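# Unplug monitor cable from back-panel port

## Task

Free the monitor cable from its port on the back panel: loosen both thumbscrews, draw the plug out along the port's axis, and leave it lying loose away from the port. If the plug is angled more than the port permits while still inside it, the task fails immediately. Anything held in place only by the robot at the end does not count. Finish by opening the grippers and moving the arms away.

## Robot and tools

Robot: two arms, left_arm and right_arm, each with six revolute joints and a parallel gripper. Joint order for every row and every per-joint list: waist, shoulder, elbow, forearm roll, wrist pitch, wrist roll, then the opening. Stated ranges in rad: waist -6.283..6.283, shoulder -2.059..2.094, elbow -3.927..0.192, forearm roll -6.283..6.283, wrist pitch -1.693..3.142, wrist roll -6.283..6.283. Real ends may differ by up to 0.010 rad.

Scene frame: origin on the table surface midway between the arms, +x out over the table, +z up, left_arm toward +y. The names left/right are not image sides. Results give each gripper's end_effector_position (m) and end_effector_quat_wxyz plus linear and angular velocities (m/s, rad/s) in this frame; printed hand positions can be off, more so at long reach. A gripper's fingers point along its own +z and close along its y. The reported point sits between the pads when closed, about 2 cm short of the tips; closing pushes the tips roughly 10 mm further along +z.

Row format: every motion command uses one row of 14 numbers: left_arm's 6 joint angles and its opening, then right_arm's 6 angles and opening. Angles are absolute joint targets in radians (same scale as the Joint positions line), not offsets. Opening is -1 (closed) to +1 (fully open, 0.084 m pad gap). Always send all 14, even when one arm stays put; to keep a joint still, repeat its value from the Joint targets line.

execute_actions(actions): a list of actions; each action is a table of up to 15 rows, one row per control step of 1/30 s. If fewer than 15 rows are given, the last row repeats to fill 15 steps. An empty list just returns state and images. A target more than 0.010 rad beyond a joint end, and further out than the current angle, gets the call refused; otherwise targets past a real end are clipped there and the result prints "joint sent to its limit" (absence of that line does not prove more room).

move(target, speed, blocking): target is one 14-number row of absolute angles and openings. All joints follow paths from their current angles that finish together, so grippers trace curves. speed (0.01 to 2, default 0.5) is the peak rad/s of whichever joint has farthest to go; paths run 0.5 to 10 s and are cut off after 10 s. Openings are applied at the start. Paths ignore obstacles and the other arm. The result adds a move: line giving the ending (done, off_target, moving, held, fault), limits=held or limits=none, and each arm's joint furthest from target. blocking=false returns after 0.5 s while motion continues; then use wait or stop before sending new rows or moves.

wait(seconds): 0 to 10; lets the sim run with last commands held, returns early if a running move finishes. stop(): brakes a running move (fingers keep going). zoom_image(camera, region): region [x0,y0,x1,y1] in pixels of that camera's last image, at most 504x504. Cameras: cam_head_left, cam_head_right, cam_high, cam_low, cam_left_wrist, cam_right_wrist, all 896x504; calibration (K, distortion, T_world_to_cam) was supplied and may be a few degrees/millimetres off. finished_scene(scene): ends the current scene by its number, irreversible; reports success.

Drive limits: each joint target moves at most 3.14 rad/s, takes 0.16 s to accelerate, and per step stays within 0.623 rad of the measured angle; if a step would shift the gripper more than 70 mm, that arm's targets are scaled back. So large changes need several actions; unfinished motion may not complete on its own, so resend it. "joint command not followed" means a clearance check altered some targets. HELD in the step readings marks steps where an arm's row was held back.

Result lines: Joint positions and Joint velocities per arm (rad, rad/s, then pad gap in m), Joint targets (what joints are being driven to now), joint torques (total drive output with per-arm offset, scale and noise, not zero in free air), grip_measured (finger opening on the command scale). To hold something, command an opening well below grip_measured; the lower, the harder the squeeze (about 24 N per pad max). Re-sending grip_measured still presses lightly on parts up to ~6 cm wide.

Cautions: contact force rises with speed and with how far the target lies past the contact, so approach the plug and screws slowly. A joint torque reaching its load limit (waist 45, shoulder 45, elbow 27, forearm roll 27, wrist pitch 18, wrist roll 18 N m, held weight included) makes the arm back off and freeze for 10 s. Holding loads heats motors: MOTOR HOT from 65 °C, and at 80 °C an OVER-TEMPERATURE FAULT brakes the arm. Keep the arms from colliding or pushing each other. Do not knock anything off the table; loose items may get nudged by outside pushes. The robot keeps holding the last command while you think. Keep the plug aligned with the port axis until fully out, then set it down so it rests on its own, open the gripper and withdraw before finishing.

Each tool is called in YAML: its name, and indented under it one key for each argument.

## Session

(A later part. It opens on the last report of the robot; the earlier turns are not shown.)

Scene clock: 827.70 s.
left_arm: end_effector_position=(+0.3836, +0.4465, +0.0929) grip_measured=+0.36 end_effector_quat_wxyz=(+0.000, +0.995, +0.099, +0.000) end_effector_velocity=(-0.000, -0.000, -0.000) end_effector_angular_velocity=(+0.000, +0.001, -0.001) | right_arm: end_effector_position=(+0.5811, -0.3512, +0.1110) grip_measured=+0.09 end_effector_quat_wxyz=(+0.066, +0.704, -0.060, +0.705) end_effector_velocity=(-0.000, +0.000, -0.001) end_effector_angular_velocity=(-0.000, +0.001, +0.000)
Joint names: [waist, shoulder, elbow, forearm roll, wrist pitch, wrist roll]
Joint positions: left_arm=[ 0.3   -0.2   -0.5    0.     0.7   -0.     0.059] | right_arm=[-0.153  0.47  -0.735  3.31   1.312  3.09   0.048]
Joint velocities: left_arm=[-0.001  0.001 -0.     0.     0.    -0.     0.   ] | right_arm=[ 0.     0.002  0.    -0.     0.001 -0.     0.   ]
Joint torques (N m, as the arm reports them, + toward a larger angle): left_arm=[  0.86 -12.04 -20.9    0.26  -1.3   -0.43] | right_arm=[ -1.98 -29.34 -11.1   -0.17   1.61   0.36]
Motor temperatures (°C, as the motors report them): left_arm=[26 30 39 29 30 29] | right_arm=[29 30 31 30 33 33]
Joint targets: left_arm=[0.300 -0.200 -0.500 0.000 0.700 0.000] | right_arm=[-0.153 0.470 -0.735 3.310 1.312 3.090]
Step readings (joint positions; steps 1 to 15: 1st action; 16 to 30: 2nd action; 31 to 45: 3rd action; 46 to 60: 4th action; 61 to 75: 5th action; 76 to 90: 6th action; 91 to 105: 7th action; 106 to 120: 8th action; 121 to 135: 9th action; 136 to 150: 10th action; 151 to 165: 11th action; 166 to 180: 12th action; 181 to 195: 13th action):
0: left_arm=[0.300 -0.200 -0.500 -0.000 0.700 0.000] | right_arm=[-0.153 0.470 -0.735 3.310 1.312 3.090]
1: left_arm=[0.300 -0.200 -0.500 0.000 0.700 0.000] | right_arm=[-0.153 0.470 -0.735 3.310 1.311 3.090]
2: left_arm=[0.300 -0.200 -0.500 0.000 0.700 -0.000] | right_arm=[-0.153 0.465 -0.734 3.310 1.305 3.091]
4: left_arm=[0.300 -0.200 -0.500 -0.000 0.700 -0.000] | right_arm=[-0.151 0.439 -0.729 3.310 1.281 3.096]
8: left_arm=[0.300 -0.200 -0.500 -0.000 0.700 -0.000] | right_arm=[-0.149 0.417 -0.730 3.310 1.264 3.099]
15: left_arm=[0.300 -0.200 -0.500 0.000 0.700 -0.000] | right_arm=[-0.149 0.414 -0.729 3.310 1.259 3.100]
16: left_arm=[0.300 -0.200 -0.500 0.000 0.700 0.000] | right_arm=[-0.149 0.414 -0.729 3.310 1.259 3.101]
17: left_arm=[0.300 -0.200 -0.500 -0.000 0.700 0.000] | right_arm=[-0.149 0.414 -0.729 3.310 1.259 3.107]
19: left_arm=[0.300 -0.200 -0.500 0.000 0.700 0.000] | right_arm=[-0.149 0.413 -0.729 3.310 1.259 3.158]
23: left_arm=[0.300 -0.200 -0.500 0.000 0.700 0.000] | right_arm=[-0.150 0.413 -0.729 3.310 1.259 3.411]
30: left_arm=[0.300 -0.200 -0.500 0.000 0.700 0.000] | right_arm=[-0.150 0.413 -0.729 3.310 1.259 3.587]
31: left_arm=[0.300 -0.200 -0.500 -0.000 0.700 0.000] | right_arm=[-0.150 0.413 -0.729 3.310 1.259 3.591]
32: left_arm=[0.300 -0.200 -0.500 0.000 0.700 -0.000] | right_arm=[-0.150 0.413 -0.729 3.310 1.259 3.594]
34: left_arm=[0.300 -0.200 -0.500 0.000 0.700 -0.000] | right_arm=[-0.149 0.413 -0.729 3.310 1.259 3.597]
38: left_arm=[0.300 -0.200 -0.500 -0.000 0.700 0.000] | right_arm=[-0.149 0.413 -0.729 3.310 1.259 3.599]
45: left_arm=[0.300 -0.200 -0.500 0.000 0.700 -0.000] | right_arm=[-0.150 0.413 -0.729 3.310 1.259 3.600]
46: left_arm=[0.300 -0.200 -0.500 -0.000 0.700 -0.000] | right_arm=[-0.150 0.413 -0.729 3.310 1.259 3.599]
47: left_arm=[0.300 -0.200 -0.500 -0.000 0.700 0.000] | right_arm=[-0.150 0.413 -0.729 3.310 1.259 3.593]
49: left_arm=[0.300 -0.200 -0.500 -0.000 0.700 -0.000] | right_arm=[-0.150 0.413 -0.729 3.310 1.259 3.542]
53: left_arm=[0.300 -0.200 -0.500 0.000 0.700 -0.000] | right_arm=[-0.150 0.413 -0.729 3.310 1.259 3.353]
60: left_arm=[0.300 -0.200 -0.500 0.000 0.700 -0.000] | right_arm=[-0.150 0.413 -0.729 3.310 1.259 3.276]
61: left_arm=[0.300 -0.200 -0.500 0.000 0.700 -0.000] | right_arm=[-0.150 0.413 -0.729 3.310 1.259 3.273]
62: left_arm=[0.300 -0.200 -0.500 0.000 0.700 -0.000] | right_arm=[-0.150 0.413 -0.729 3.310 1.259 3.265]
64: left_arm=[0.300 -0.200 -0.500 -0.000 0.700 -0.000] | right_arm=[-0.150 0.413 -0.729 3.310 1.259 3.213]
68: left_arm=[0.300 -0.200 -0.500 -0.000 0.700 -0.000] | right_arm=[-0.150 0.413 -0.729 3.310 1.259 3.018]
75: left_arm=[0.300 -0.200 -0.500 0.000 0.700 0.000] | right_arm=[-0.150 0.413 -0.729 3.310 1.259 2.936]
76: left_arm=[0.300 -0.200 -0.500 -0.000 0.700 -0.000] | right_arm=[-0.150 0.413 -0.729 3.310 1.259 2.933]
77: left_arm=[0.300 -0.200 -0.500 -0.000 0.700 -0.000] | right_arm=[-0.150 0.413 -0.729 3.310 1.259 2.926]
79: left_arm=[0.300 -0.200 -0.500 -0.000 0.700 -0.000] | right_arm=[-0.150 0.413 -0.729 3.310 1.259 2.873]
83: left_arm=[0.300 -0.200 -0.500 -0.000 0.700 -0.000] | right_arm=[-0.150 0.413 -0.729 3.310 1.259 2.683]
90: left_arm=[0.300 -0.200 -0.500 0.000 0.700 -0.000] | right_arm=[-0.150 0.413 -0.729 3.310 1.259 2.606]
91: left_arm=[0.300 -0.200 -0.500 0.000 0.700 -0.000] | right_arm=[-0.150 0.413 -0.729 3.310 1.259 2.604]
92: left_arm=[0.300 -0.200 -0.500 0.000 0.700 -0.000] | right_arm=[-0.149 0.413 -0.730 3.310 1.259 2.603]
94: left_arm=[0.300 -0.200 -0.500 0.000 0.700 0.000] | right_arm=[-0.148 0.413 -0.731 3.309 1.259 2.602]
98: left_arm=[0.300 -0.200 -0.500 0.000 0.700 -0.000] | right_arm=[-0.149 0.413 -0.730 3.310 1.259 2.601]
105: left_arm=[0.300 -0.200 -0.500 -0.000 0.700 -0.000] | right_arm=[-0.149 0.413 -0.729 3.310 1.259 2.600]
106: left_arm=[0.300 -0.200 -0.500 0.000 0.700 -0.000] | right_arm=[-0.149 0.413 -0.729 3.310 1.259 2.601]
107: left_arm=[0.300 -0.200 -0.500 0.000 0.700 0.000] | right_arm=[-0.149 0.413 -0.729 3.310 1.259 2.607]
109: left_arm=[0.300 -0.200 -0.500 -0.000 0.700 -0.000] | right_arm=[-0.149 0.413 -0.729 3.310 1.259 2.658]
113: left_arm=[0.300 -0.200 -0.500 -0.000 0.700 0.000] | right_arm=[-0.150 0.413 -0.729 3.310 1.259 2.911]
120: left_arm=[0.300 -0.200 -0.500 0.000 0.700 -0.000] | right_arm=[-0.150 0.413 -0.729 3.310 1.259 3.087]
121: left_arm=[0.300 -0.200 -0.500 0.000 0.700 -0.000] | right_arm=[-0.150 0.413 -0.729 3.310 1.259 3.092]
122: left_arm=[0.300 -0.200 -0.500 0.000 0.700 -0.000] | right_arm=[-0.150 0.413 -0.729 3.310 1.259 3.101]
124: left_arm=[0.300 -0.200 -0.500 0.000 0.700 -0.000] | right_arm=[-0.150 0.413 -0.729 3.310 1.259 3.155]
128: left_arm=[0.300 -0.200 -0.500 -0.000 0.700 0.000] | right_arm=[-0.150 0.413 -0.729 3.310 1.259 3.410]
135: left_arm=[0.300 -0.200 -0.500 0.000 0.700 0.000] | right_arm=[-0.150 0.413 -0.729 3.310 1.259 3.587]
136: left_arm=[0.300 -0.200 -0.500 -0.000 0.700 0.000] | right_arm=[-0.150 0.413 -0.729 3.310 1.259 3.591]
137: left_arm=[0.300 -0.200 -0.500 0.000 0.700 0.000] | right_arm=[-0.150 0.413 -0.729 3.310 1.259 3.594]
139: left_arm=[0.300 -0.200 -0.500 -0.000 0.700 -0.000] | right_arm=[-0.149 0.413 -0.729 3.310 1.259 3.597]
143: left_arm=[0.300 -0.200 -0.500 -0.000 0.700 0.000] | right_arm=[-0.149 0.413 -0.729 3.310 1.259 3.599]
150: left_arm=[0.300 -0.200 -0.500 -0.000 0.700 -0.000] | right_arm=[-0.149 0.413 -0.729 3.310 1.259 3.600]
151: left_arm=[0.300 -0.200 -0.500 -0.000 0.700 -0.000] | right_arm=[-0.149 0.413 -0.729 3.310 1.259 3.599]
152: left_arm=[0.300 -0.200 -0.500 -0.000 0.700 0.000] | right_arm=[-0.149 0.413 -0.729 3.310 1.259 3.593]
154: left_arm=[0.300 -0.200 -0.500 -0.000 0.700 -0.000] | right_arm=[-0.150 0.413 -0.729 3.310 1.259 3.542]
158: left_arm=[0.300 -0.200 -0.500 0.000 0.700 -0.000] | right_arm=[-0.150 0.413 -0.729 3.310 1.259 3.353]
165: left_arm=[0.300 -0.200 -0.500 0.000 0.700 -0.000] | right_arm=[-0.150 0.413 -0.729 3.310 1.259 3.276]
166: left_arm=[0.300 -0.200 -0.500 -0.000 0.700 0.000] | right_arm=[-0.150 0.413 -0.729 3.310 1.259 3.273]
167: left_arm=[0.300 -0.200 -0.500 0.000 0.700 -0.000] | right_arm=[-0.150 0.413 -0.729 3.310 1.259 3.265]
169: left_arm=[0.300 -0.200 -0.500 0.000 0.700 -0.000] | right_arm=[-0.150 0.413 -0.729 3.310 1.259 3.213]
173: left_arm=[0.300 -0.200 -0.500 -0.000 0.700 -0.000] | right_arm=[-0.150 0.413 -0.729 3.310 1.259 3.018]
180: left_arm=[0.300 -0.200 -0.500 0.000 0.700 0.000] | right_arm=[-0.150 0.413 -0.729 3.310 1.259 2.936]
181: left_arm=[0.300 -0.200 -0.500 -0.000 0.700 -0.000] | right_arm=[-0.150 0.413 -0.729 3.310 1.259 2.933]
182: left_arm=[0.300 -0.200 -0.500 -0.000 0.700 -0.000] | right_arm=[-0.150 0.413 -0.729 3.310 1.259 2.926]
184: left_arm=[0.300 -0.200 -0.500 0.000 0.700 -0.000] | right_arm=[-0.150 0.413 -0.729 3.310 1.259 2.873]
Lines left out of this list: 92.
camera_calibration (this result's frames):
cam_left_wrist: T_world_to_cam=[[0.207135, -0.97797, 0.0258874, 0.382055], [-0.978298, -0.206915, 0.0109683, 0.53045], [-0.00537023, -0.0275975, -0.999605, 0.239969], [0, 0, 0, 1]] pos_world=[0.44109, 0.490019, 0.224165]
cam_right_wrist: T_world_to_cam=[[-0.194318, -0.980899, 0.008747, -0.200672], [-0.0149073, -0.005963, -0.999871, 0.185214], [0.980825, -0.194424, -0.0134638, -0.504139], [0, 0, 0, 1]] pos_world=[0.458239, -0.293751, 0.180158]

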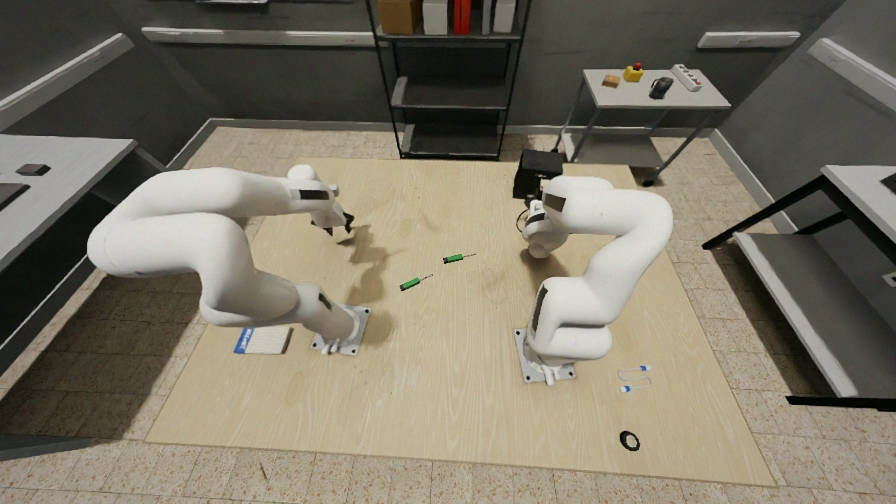

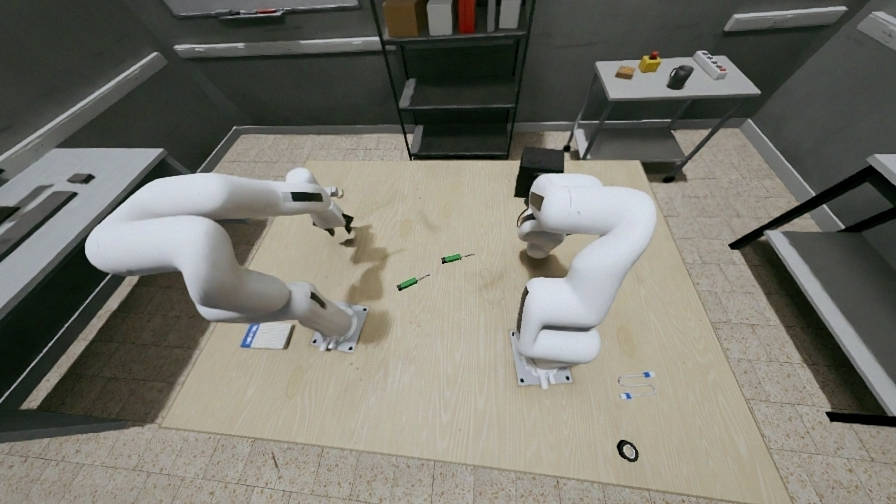

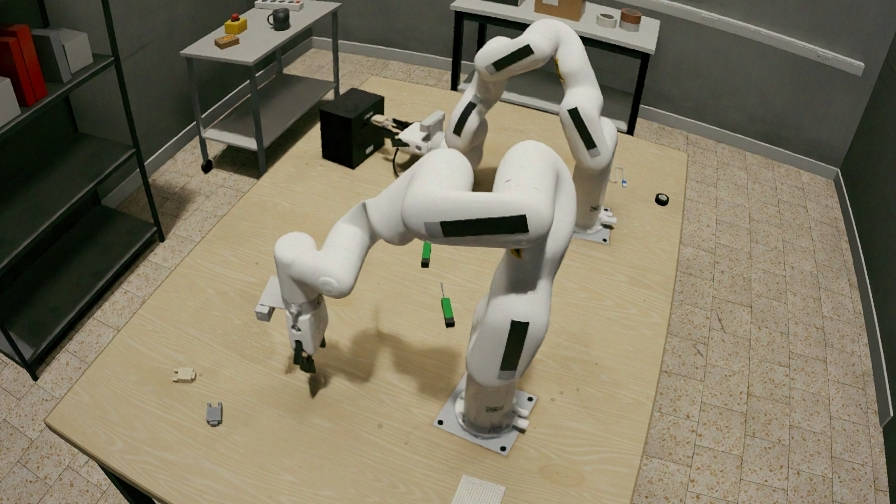

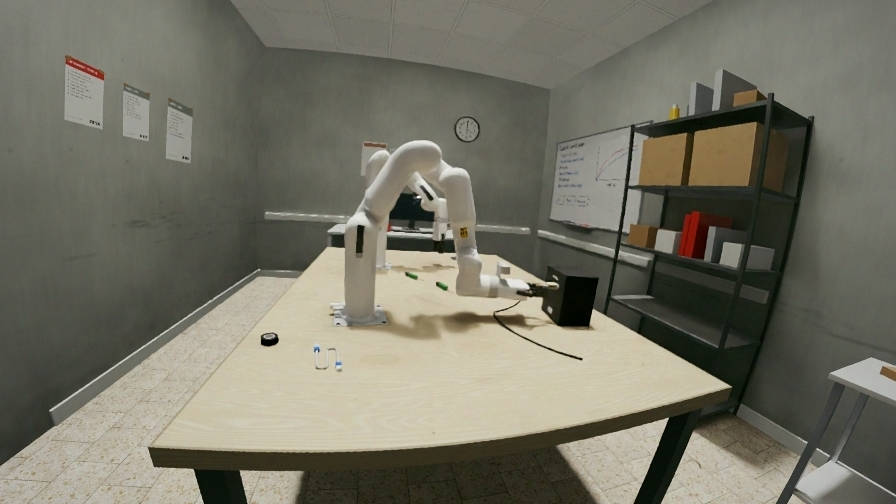

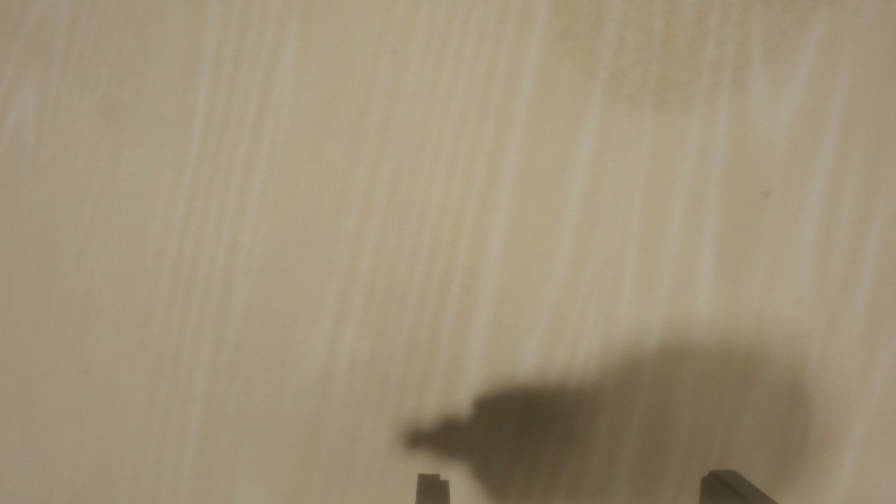

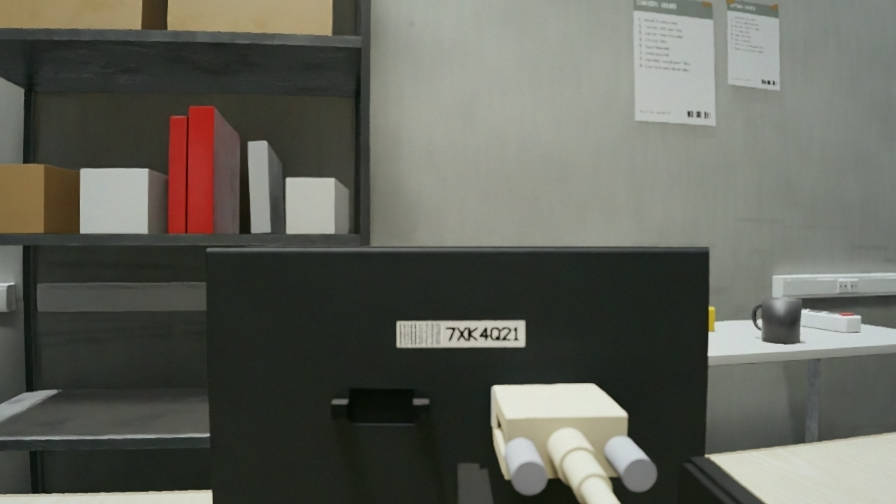

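Two more cycles, then grip at +10 mm.

execute_actions:
  actions:
    - [[0.3,-0.2,-0.5,0,0.7,0,0.37,-0.1495,0.413,-0.729,3.31,1.259,3.1,0]]
    - [[0.3,-0.2,-0.5,0,0.7,0,0.37,-0.1495,0.413,-0.729,3.31,1.259,3.6,0]]
    - [[0.3,-0.2,-0.5,0,0.7,0,0.37,-0.1495,0.413,-0.729,3.31,1.259,3.6,-0.8]]
    - [[0.3,-0.2,-0.5,0,0.7,0,0.37,-0.1495,0.413,-0.729,3.31,1.259,3.27,-0.8]]
    - [[0.3,-0.2,-0.5,0,0.7,0,0.37,-0.1495,0.413,-0.729,3.31,1.259,2.93,-0.8]]
    - [[0.3,-0.2,-0.5,0,0.7,0,0.37,-0.1495,0.413,-0.729,3.31,1.259,2.6,-0.8]]
    - [[0.3,-0.2,-0.5,0,0.7,0,0.37,-0.1495,0.413,-0.729,3.31,1.259,2.6,0]]
    - [[0.3,-0.2,-0.5,0,0.7,0,0.37,-0.1495,0.413,-0.729,3.31,1.259,3.1,0]]
    - [[0.3,-0.2,-0.5,0,0.7,0,0.37,-0.1495,0.413,-0.729,3.31,1.259,3.6,0]]
    - [[0.3,-0.2,-0.5,0,0.7,0,0.37,-0.1495,0.413,-0.729,3.31,1.259,3.6,-0.8]]
    - [[0.3,-0.2,-0.5,0,0.7,0,0.37,-0.1495,0.413,-0.729,3.31,1.259,3.27,-0.8]]
    - [[0.3,-0.2,-0.5,0,0.7,0,0.37,-0.1495,0.413,-0.729,3.31,1.259,2.93,-0.8]]
    - [[0.3,-0.2,-0.5,0,0.7,0,0.37,-0.1495,0.413,-0.729,3.31,1.259,2.6,-0.8]]
    - [[0.3,-0.2,-0.5,0,0.7,0,0.37,-0.1495,0.413,-0.729,3.31,1.259,2.6,0]]
    - [[0.3,-0.2,-0.5,0,0.7,0,0.37,-0.1495,0.413,-0.729,3.31,1.259,3.09,0.1]]
    - [[0.3,-0.2,-0.5,0,0.7,0,0.37,-0.152,0.4225,-0.747,3.308,1.251,3.09,0.1]]
    - [[0.3,-0.2,-0.5,0,0.7,0,0.37,-0.1545,0.432,-0.7655,3.306,1.2425,3.09,0.1]]
    - [[0.3,-0.2,-0.5,0,0.7,0,0.37,-0.1545,0.432,-0.7655,3.306,1.2425,3.09,-0.8]]
    - [[0.3,-0.2,-0.5,0,0.7,0,0.37,-0.1545,0.432,-0.7655,3.306,1.2425,3.09,-0.8]]

move:
  target: [0.3,-0.2,-0.5,0,0.7,0,0.37,-0.1495,0.413,-0.729,3.31,1.259,3.09,-0.8]
  speed: 0.03

Scene clock: 861.50 s.
left_arm: end_effector_position=(+0.3836, +0.4465, +0.0929) grip_measured=+0.36 end_effector_quat_wxyz=(+0.000, +0.995, +0.099, +0.000) end_effector_velocity=(-0.000, -0.000, +0.000) end_effector_angular_velocity=(-0.000, -0.000, +0.000) | right_arm: end_effector_position=(+0.5932, -0.3499, +0.1288) grip_measured=-0.29 end_effector_quat_wxyz=(+0.061, +0.704, -0.062, +0.705) end_effector_velocity=(+0.000, +0.001, +0.000) end_effector_angular_velocity=(-0.000, -0.000, +0.001)
Joint names: [waist, shoulder, elbow, forearm roll, wrist pitch, wrist roll]
Joint positions: left_arm=[ 0.3   -0.2   -0.5    0.     0.7   -0.     0.059] | right_arm=[-0.155  0.432 -0.765  3.306  1.242  3.09   0.031]
Joint velocities: left_arm=[-0. -0.  0. -0.  0. -0.  0.] | right_arm=[ 0.001 -0.    -0.    -0.001 -0.    -0.    -0.   ]
Joint torques (N m, as the arm reports them, + toward a larger angle): left_arm=[  1.69 -11.62 -21.18   0.11  -1.41  -0.69] | right_arm=[ -1.2  -33.61 -18.12  -0.76   2.4    0.47]
Motor temperatures (°C, as the motors report them): left_arm=[26 30 39 29 30 29] | right_arm=[29 30 31 30 33 33]
Joint targets: left_arm=[0.300 -0.200 -0.500 0.000 0.700 0.000] | right_arm=[-0.154 0.432 -0.766 3.306 1.242 3.090]
Step readings (joint positions; steps 1 to 15: 1st action; 16 to 30: 2nd action; 31 to 45: 3rd action; 46 to 60: 4th action; 61 to 75: 5th action; 76 to 90: 6th action; 91 to 105: 7th action; 106 to 120: 8th action; 121 to 135: 9th action; 136 to 150: 10th action; 151 to 165: 11th action; 166 to 180: 12th action; 181 to 195: 13th action):
0: left_arm=[0.300 -0.200 -0.500 0.000 0.700 -0.000] | right_arm=[-0.153 0.470 -0.735 3.310 1.312 3.090]
1: left_arm=[0.300 -0.200 -0.500 -0.000 0.700 -0.000] | right_arm=[-0.153 0.470 -0.735 3.310 1.311 3.090]
2: left_arm=[0.300 -0.200 -0.500 -0.000 0.700 0.000] | right_arm=[-0.153 0.465 -0.734 3.310 1.305 3.091]
4: left_arm=[0.300 -0.200 -0.500 0.000 0.700 0.000] | right_arm=[-0.151 0.439 -0.729 3.310 1.281 3.096]
8: left_arm=[0.300 -0.200 -0.500 0.000 0.700 -0.000] | right_arm=[-0.149 0.417 -0.730 3.310 1.264 3.099]
15: left_arm=[0.300 -0.200 -0.500 -0.000 0.700 -0.000] | right_arm=[-0.149 0.414 -0.729 3.310 1.259 3.100]
16: left_arm=[0.300 -0.200 -0.500 0.000 0.700 0.000] | right_arm=[-0.149 0.414 -0.729 3.310 1.259 3.101]
17: left_arm=[0.300 -0.200 -0.500 0.000 0.700 -0.000] | right_arm=[-0.149 0.414 -0.729 3.310 1.259 3.107]
19: left_arm=[0.300 -0.200 -0.500 0.000 0.700 -0.000] | right_arm=[-0.149 0.413 -0.729 3.310 1.259 3.158]
23: left_arm=[0.300 -0.200 -0.500 -0.000 0.700 -0.000] | right_arm=[-0.150 0.413 -0.729 3.310 1.259 3.411]
30: left_arm=[0.300 -0.200 -0.500 0.000 0.700 0.000] | right_arm=[-0.150 0.413 -0.729 3.310 1.259 3.587]
31: left_arm=[0.300 -0.200 -0.500 0.000 0.700 0.000] | right_arm=[-0.150 0.413 -0.729 3.310 1.259 3.591]
32: left_arm=[0.300 -0.200 -0.500 0.000 0.700 -0.000] | right_arm=[-0.150 0.413 -0.729 3.310 1.259 3.594]
34: left_arm=[0.300 -0.200 -0.500 -0.000 0.700 0.000] | right_arm=[-0.150 0.413 -0.729 3.310 1.259 3.597]
38: left_arm=[0.300 -0.200 -0.500 0.000 0.700 -0.000] | right_arm=[-0.150 0.413 -0.729 3.310 1.259 3.599]
45: left_arm=[0.300 -0.200 -0.500 0.000 0.700 0.000] | right_arm=[-0.150 0.413 -0.729 3.310 1.259 3.600]
46: left_arm=[0.300 -0.200 -0.500 0.000 0.700 -0.000] | right_arm=[-0.150 0.413 -0.729 3.310 1.259 3.599]
47: left_arm=[0.300 -0.200 -0.500 -0.000 0.700 -0.000] | right_arm=[-0.150 0.413 -0.729 3.310 1.259 3.593]
49: left_arm=[0.300 -0.200 -0.500 -0.000 0.700 -0.000] | right_arm=[-0.149 0.413 -0.729 3.310 1.259 3.542]
53: left_arm=[0.300 -0.200 -0.500 -0.000 0.700 0.000] | right_arm=[-0.150 0.413 -0.729 3.310 1.259 3.353]
60: left_arm=[0.300 -0.200 -0.500 -0.000 0.700 0.000] | right_arm=[-0.150 0.413 -0.729 3.310 1.259 3.276]
61: left_arm=[0.300 -0.200 -0.500 -0.000 0.700 -0.000] | right_arm=[-0.150 0.413 -0.729 3.310 1.259 3.273]
62: left_arm=[0.300 -0.200 -0.500 0.000 0.700 0.000] | right_arm=[-0.150 0.413 -0.729 3.310 1.259 3.265]
64: left_arm=[0.300 -0.200 -0.500 0.000 0.700 -0.000] | right_arm=[-0.150 0.413 -0.729 3.310 1.259 3.213]
68: left_arm=[0.300 -0.200 -0.500 0.000 0.700 -0.000] | right_arm=[-0.150 0.413 -0.729 3.310 1.259 3.018]
75: left_arm=[0.300 -0.200 -0.500 -0.000 0.700 -0.000] | right_arm=[-0.150 0.413 -0.729 3.310 1.259 2.936]
76: left_arm=[0.300 -0.200 -0.500 -0.000 0.700 -0.000] | right_arm=[-0.150 0.413 -0.729 3.310 1.259 2.933]
77: left_arm=[0.300 -0.200 -0.500 0.000 0.700 0.000] | right_arm=[-0.150 0.413 -0.729 3.310 1.259 2.926]
79: left_arm=[0.300 -0.200 -0.500 -0.000 0.700 -0.000] | right_arm=[-0.150 0.413 -0.729 3.310 1.259 2.873]
83: left_arm=[0.300 -0.200 -0.500 0.000 0.700 0.000] | right_arm=[-0.150 0.413 -0.729 3.310 1.259 2.683]
90: left_arm=[0.300 -0.200 -0.500 -0.000 0.700 -0.000] | right_arm=[-0.150 0.413 -0.729 3.310 1.259 2.606]
91: left_arm=[0.300 -0.200 -0.500 0.000 0.700 -0.000] | right_arm=[-0.150 0.413 -0.729 3.310 1.259 2.604]
92: left_arm=[0.300 -0.200 -0.500 0.000 0.700 0.000] | right_arm=[-0.149 0.413 -0.730 3.310 1.259 2.603]
94: left_arm=[0.300 -0.200 -0.500 0.000 0.700 -0.000] | right_arm=[-0.148 0.413 -0.730 3.309 1.259 2.602]
98: left_arm=[0.300 -0.200 -0.500 0.000 0.700 0.000] | right_arm=[-0.149 0.413 -0.730 3.310 1.259 2.601]
105: left_arm=[0.300 -0.200 -0.500 0.000 0.700 -0.000] | right_arm=[-0.149 0.413 -0.729 3.310 1.259 2.600]
106: left_arm=[0.300 -0.200 -0.500 -0.000 0.700 -0.000] | right_arm=[-0.149 0.413 -0.729 3.310 1.259 2.601]
107: left_arm=[0.300 -0.200 -0.500 0.000 0.700 0.000] | right_arm=[-0.149 0.413 -0.729 3.310 1.259 2.607]
109: left_arm=[0.300 -0.200 -0.500 -0.000 0.700 0.000] | right_arm=[-0.149 0.413 -0.729 3.310 1.259 2.658]
113: left_arm=[0.300 -0.200 -0.500 0.000 0.700 -0.000] | right_arm=[-0.150 0.413 -0.729 3.310 1.259 2.911]
120: left_arm=[0.300 -0.200 -0.500 0.000 0.700 -0.000] | right_arm=[-0.150 0.413 -0.729 3.310 1.259 3.087]
121: left_arm=[0.300 -0.200 -0.500 0.000 0.700 0.000] | right_arm=[-0.150 0.413 -0.729 3.310 1.259 3.092]
122: left_arm=[0.300 -0.200 -0.500 -0.000 0.700 -0.000] | right_arm=[-0.150 0.413 -0.729 3.310 1.259 3.101]
124: left_arm=[0.300 -0.200 -0.500 -0.000 0.700 -0.000] | right_arm=[-0.150 0.413 -0.729 3.310 1.259 3.155]
128: left_arm=[0.300 -0.200 -0.500 0.000 0.700 0.000] | right_arm=[-0.150 0.413 -0.729 3.310 1.259 3.410]
135: left_arm=[0.300 -0.200 -0.500 -0.000 0.700 -0.000] | right_arm=[-0.150 0.413 -0.729 3.310 1.259 3.587]
136: left_arm=[0.300 -0.200 -0.500 -0.000 0.700 -0.000] | right_arm=[-0.150 0.413 -0.729 3.310 1.259 3.591]
137: left_arm=[0.300 -0.200 -0.500 0.000 0.700 0.000] | right_arm=[-0.150 0.413 -0.729 3.310 1.259 3.594]
139: left_arm=[0.300 -0.200 -0.500 0.000 0.700 0.000] | right_arm=[-0.149 0.413 -0.728 3.310 1.259 3.597]
143: left_arm=[0.300 -0.200 -0.500 -0.000 0.700 0.000] | right_arm=[-0.149 0.413 -0.729 3.310 1.259 3.599]
150: left_arm=[0.300 -0.200 -0.500 -0.000 0.700 -0.000] | right_arm=[-0.149 0.413 -0.729 3.310 1.259 3.600]
151: left_arm=[0.300 -0.200 -0.500 -0.000 0.700 -0.000] | right_arm=[-0.149 0.413 -0.729 3.310 1.259 3.599]
152: left_arm=[0.300 -0.200 -0.500 0.000 0.700 0.000] | right_arm=[-0.149 0.413 -0.729 3.310 1.259 3.593]
154: left_arm=[0.300 -0.200 -0.500 0.000 0.700 -0.000] | right_arm=[-0.149 0.413 -0.729 3.310 1.259 3.542]
158: left_arm=[0.300 -0.200 -0.500 -0.000 0.700 -0.000] | right_arm=[-0.150 0.413 -0.729 3.310 1.259 3.353]
165: left_arm=[0.300 -0.200 -0.500 0.000 0.700 0.000] | right_arm=[-0.150 0.413 -0.729 3.310 1.259 3.276]
166: left_arm=[0.300 -0.200 -0.500 0.000 0.700 -0.000] | right_arm=[-0.150 0.413 -0.729 3.310 1.259 3.273]
167: left_arm=[0.300 -0.200 -0.500 -0.000 0.700 -0.000] | right_arm=[-0.150 0.413 -0.729 3.310 1.259 3.265]
169: left_arm=[0.300 -0.200 -0.500 -0.000 0.700 0.000] | right_arm=[-0.150 0.413 -0.729 3.310 1.259 3.213]
173: left_arm=[0.300 -0.200 -0.500 0.000 0.700 0.000] | right_arm=[-0.150 0.413 -0.729 3.310 1.259 3.018]
180: left_arm=[0.300 -0.200 -0.500 -0.000 0.700 0.000] | right_arm=[-0.150 0.413 -0.729 3.310 1.259 2.936]
181: left_arm=[0.300 -0.200 -0.500 0.000 0.700 -0.000] | right_arm=[-0.150 0.413 -0.729 3.310 1.259 2.933]
182: left_arm=[0.300 -0.200 -0.500 -0.000 0.700 0.000] | right_arm=[-0.150 0.413 -0.729 3.310 1.259 2.926]
184: left_arm=[0.300 -0.200 -0.500 -0.000 0.700 -0.000] | right_arm=[-0.150 0.413 -0.729 3.310 1.259 2.873]
Lines left out of this list: 32.
camera_calibration (this result's frames):
cam_left_wrist: T_world_to_cam=[[0.207135, -0.97797, 0.0258873, 0.382055], [-0.978298, -0.206915, 0.0109682, 0.530451], [-0.00537006, -0.0275974, -0.999605, 0.239969], [0, 0, 0, 1]] pos_world=[0.44109, 0.490019, 0.224165]
cam_right_wrist: T_world_to_cam=[[-0.189013, -0.981974, -0.000864752, -0.1995], [-0.0154458, 0.00385357, -0.999873, 0.207023], [0.981853, -0.188976, -0.0158958, -0.513848], [0, 0, 0, 1]] pos_world=[0.470012, -0.293806, 0.198656]

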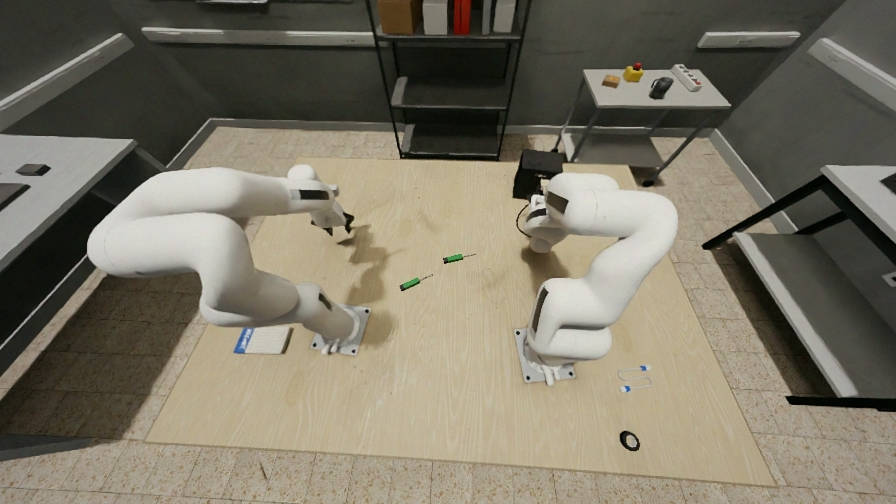

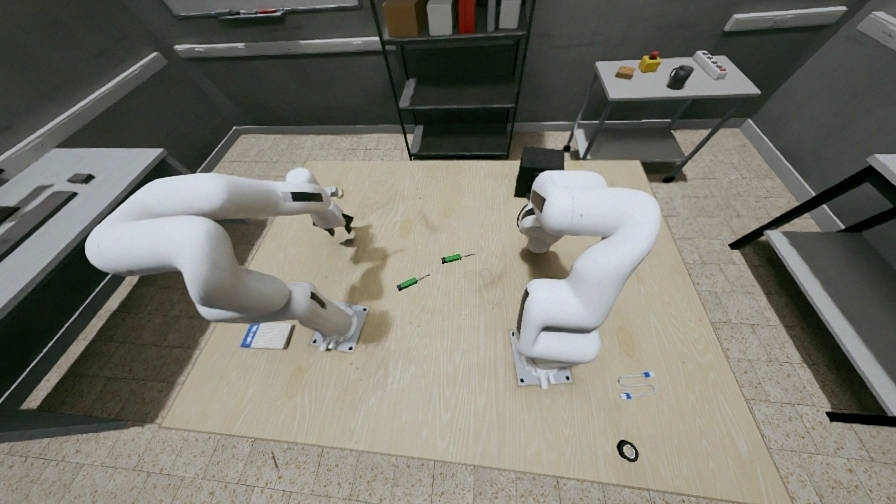

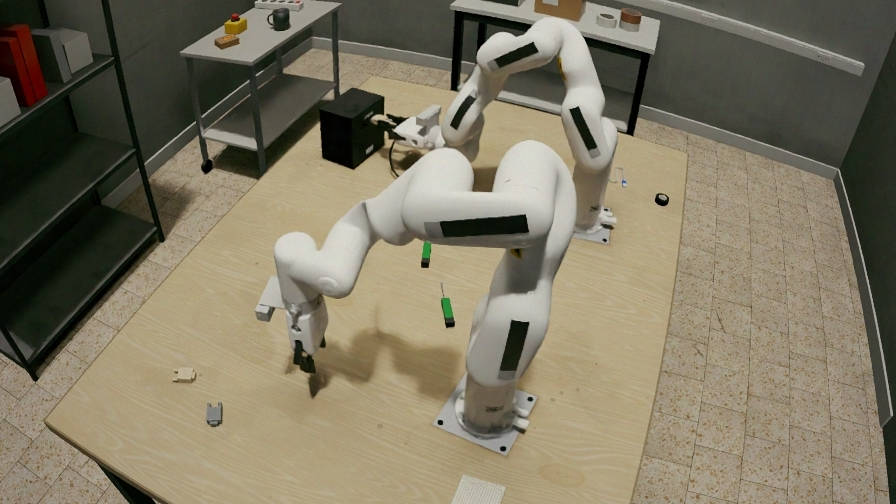

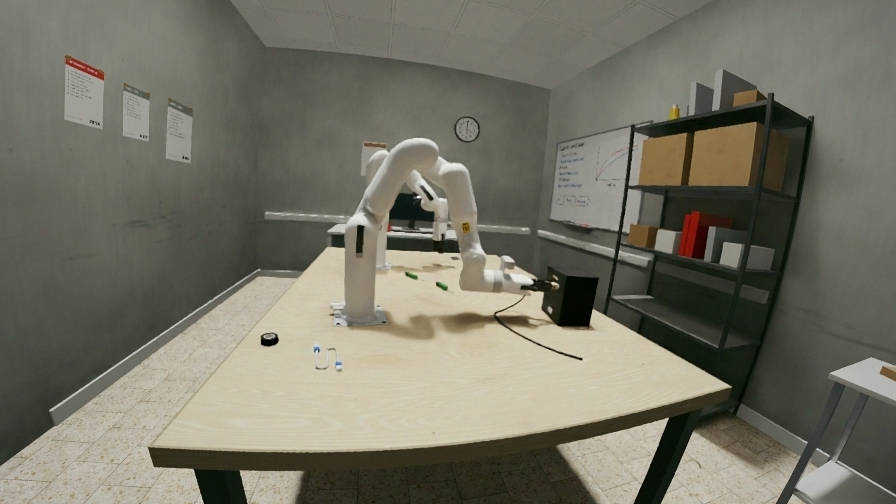

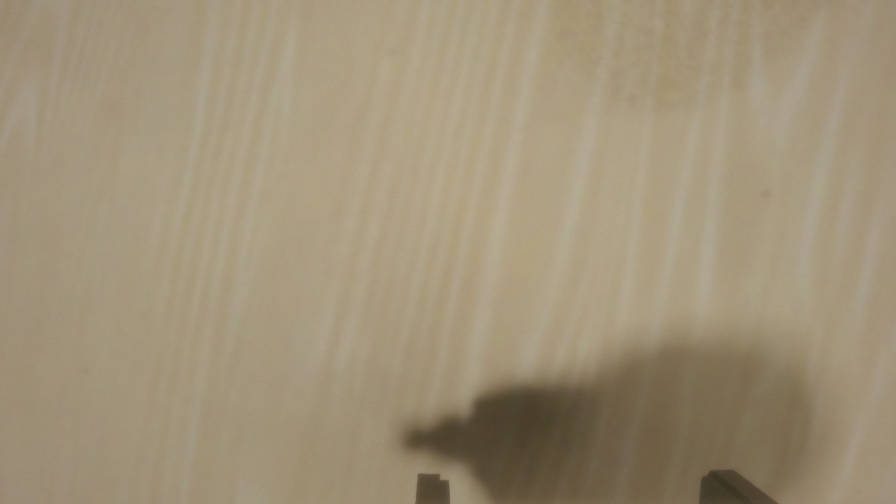

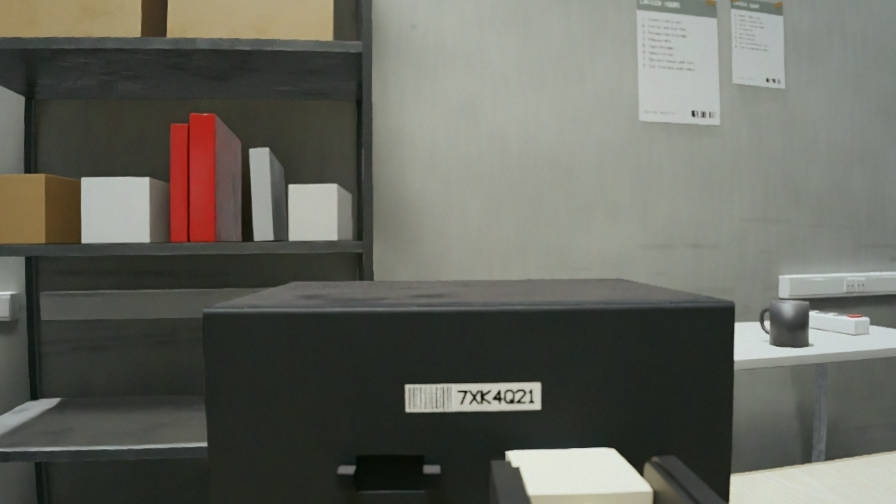

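Scene clock: 862.93 s.
left_arm: end_effector_position=(+0.3836, +0.4465, +0.0929) grip_measured=+0.36 end_effector_quat_wxyz=(+0.000, +0.995, +0.099, +0.000) end_effector_velocity=(-0.000, -0.000, -0.000) end_effector_angular_velocity=(-0.000, +0.001, -0.000) | right_arm: end_effector_position=(+0.5835, -0.3478, +0.1285) grip_measured=-0.29 end_effector_quat_wxyz=(+0.061, +0.705, -0.061, +0.704) end_effector_velocity=(+0.000, -0.000, +0.002) end_effector_angular_velocity=(+0.000, -0.005, -0.000)
Joint names: [waist, shoulder, elbow, forearm roll, wrist pitch, wrist roll]
Joint positions: left_arm=[ 0.3   -0.2   -0.5    0.     0.7    0.     0.059] | right_arm=[-0.149  0.413 -0.729  3.31   1.259  3.09   0.031]
Joint velocities: left_arm=[ 0.     0.001  0.    -0.    -0.     0.    -0.   ] | right_arm=[-0.    -0.002  0.     0.     0.003  0.001 -0.   ]
Joint torques (N m, as the arm reports them, + toward a larger angle): left_arm=[  0.93 -12.59 -21.22  -0.28  -1.72  -0.84] | right_arm=[ -1.94 -29.23 -11.71   0.01   1.57   0.4 ]
Motor temperatures (°C, as the motors report them): left_arm=[26 30 39 29 30 29] | right_arm=[29 30 31 30 33 33]
Joint targets: left_arm=[0.300 -0.200 -0.500 0.000 0.700 0.000] | right_arm=[-0.149 0.413 -0.729 3.310 1.259 3.090]
move: done; limits=none; left_arm: farthest joint: the waist, 0.000 radians from its target (0.000 radians at the start); right_arm: farthest joint: the waist, 0.000 radians from its target (0.005 radians at the start)
camera_calibration (this result's frames):
cam_left_wrist: T_world_to_cam=[[0.207135, -0.97797, 0.0258873, 0.382055], [-0.978298, -0.206914, 0.0109681, 0.53045], [-0.00537002, -0.0275974, -0.999605, 0.239969], [0, 0, 0, 1]] pos_world=[0.44109, 0.490019, 0.224165]
cam_right_wrist: T_world_to_cam=[[-0.188328, -0.982106, 0.000665536, -0.19998], [-0.016631, 0.00251157, -0.999859, 0.206813], [0.981965, -0.188312, -0.0168064, -0.503657], [0, 0, 0, 1]] pos_world=[0.460352, -0.291766, 0.198452]

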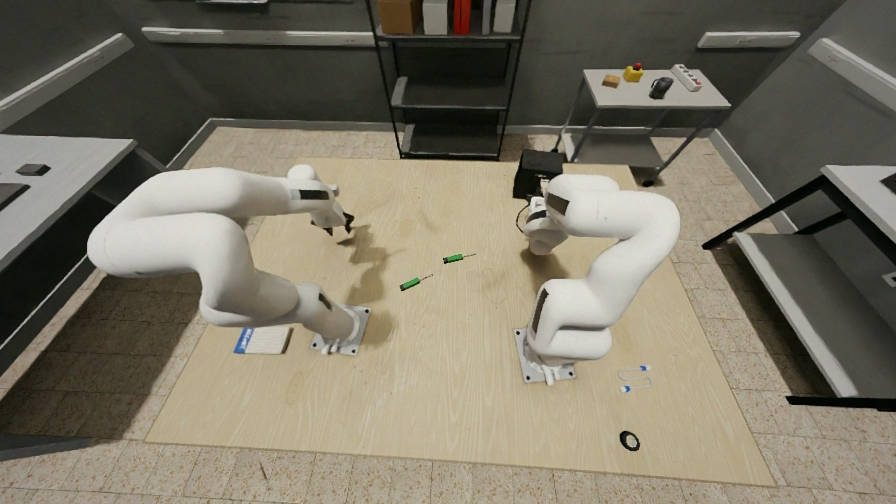

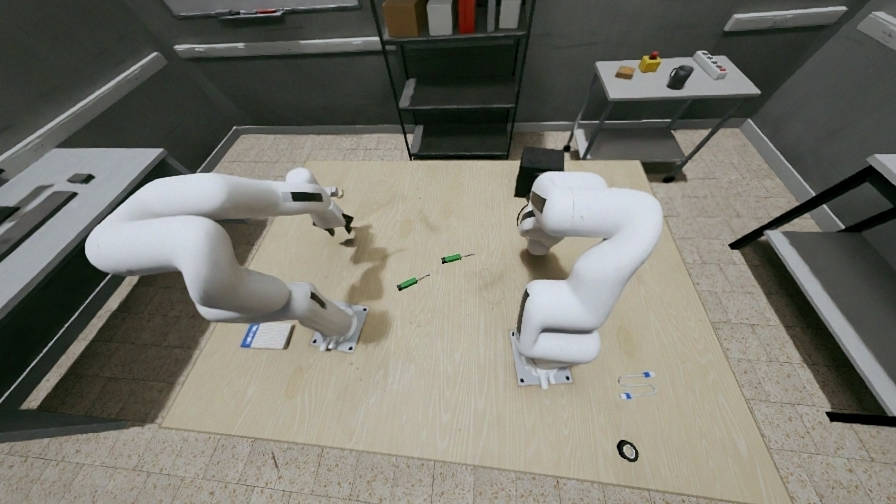

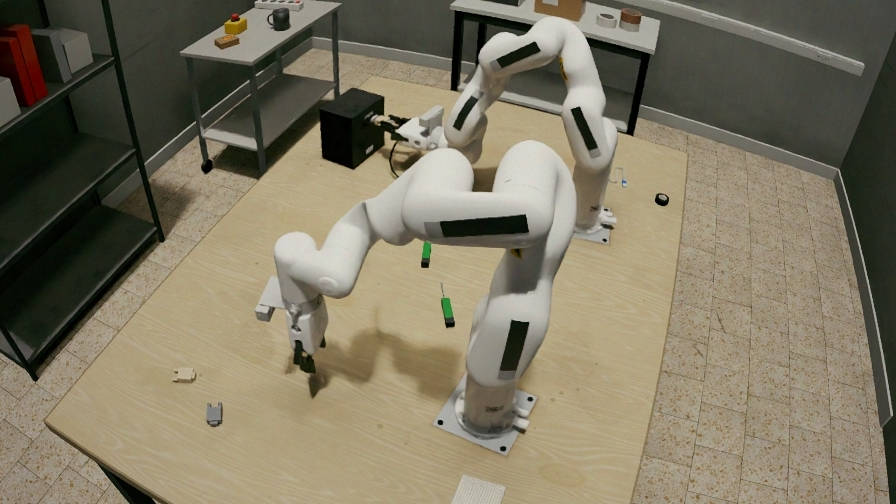

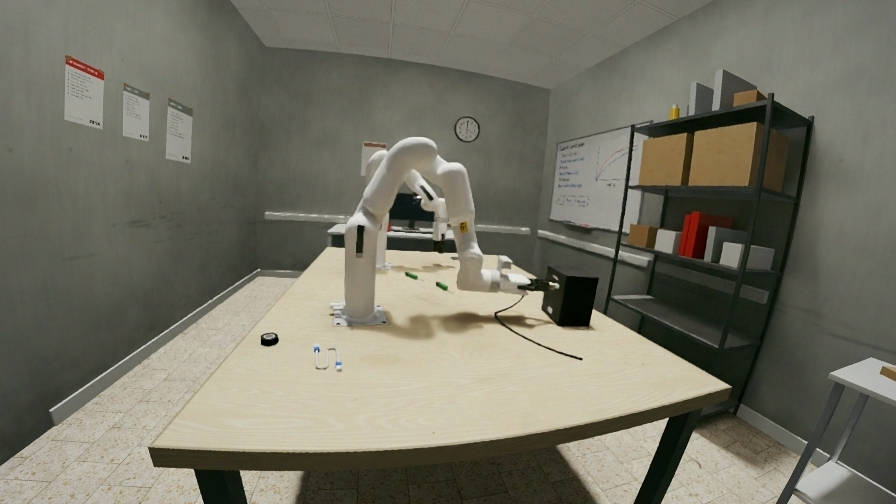

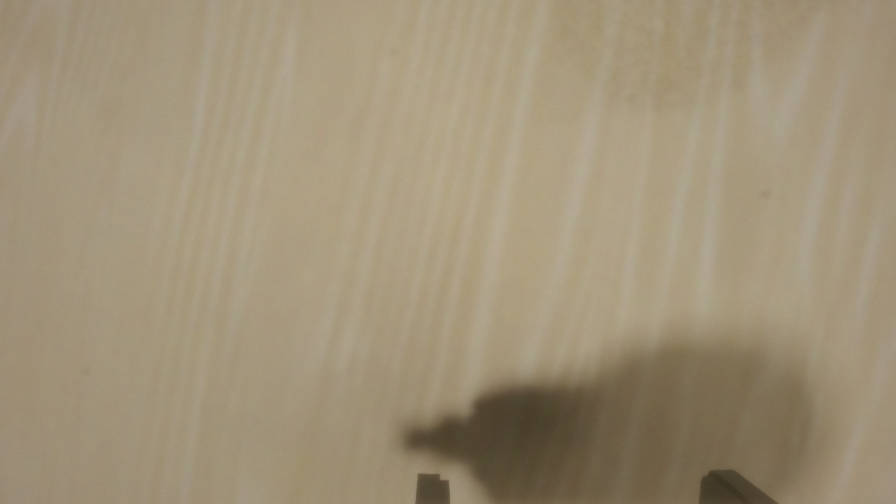

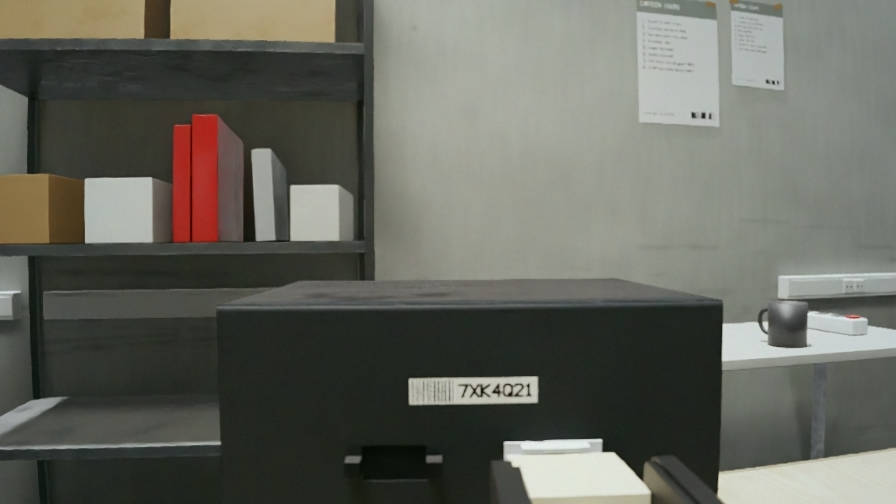

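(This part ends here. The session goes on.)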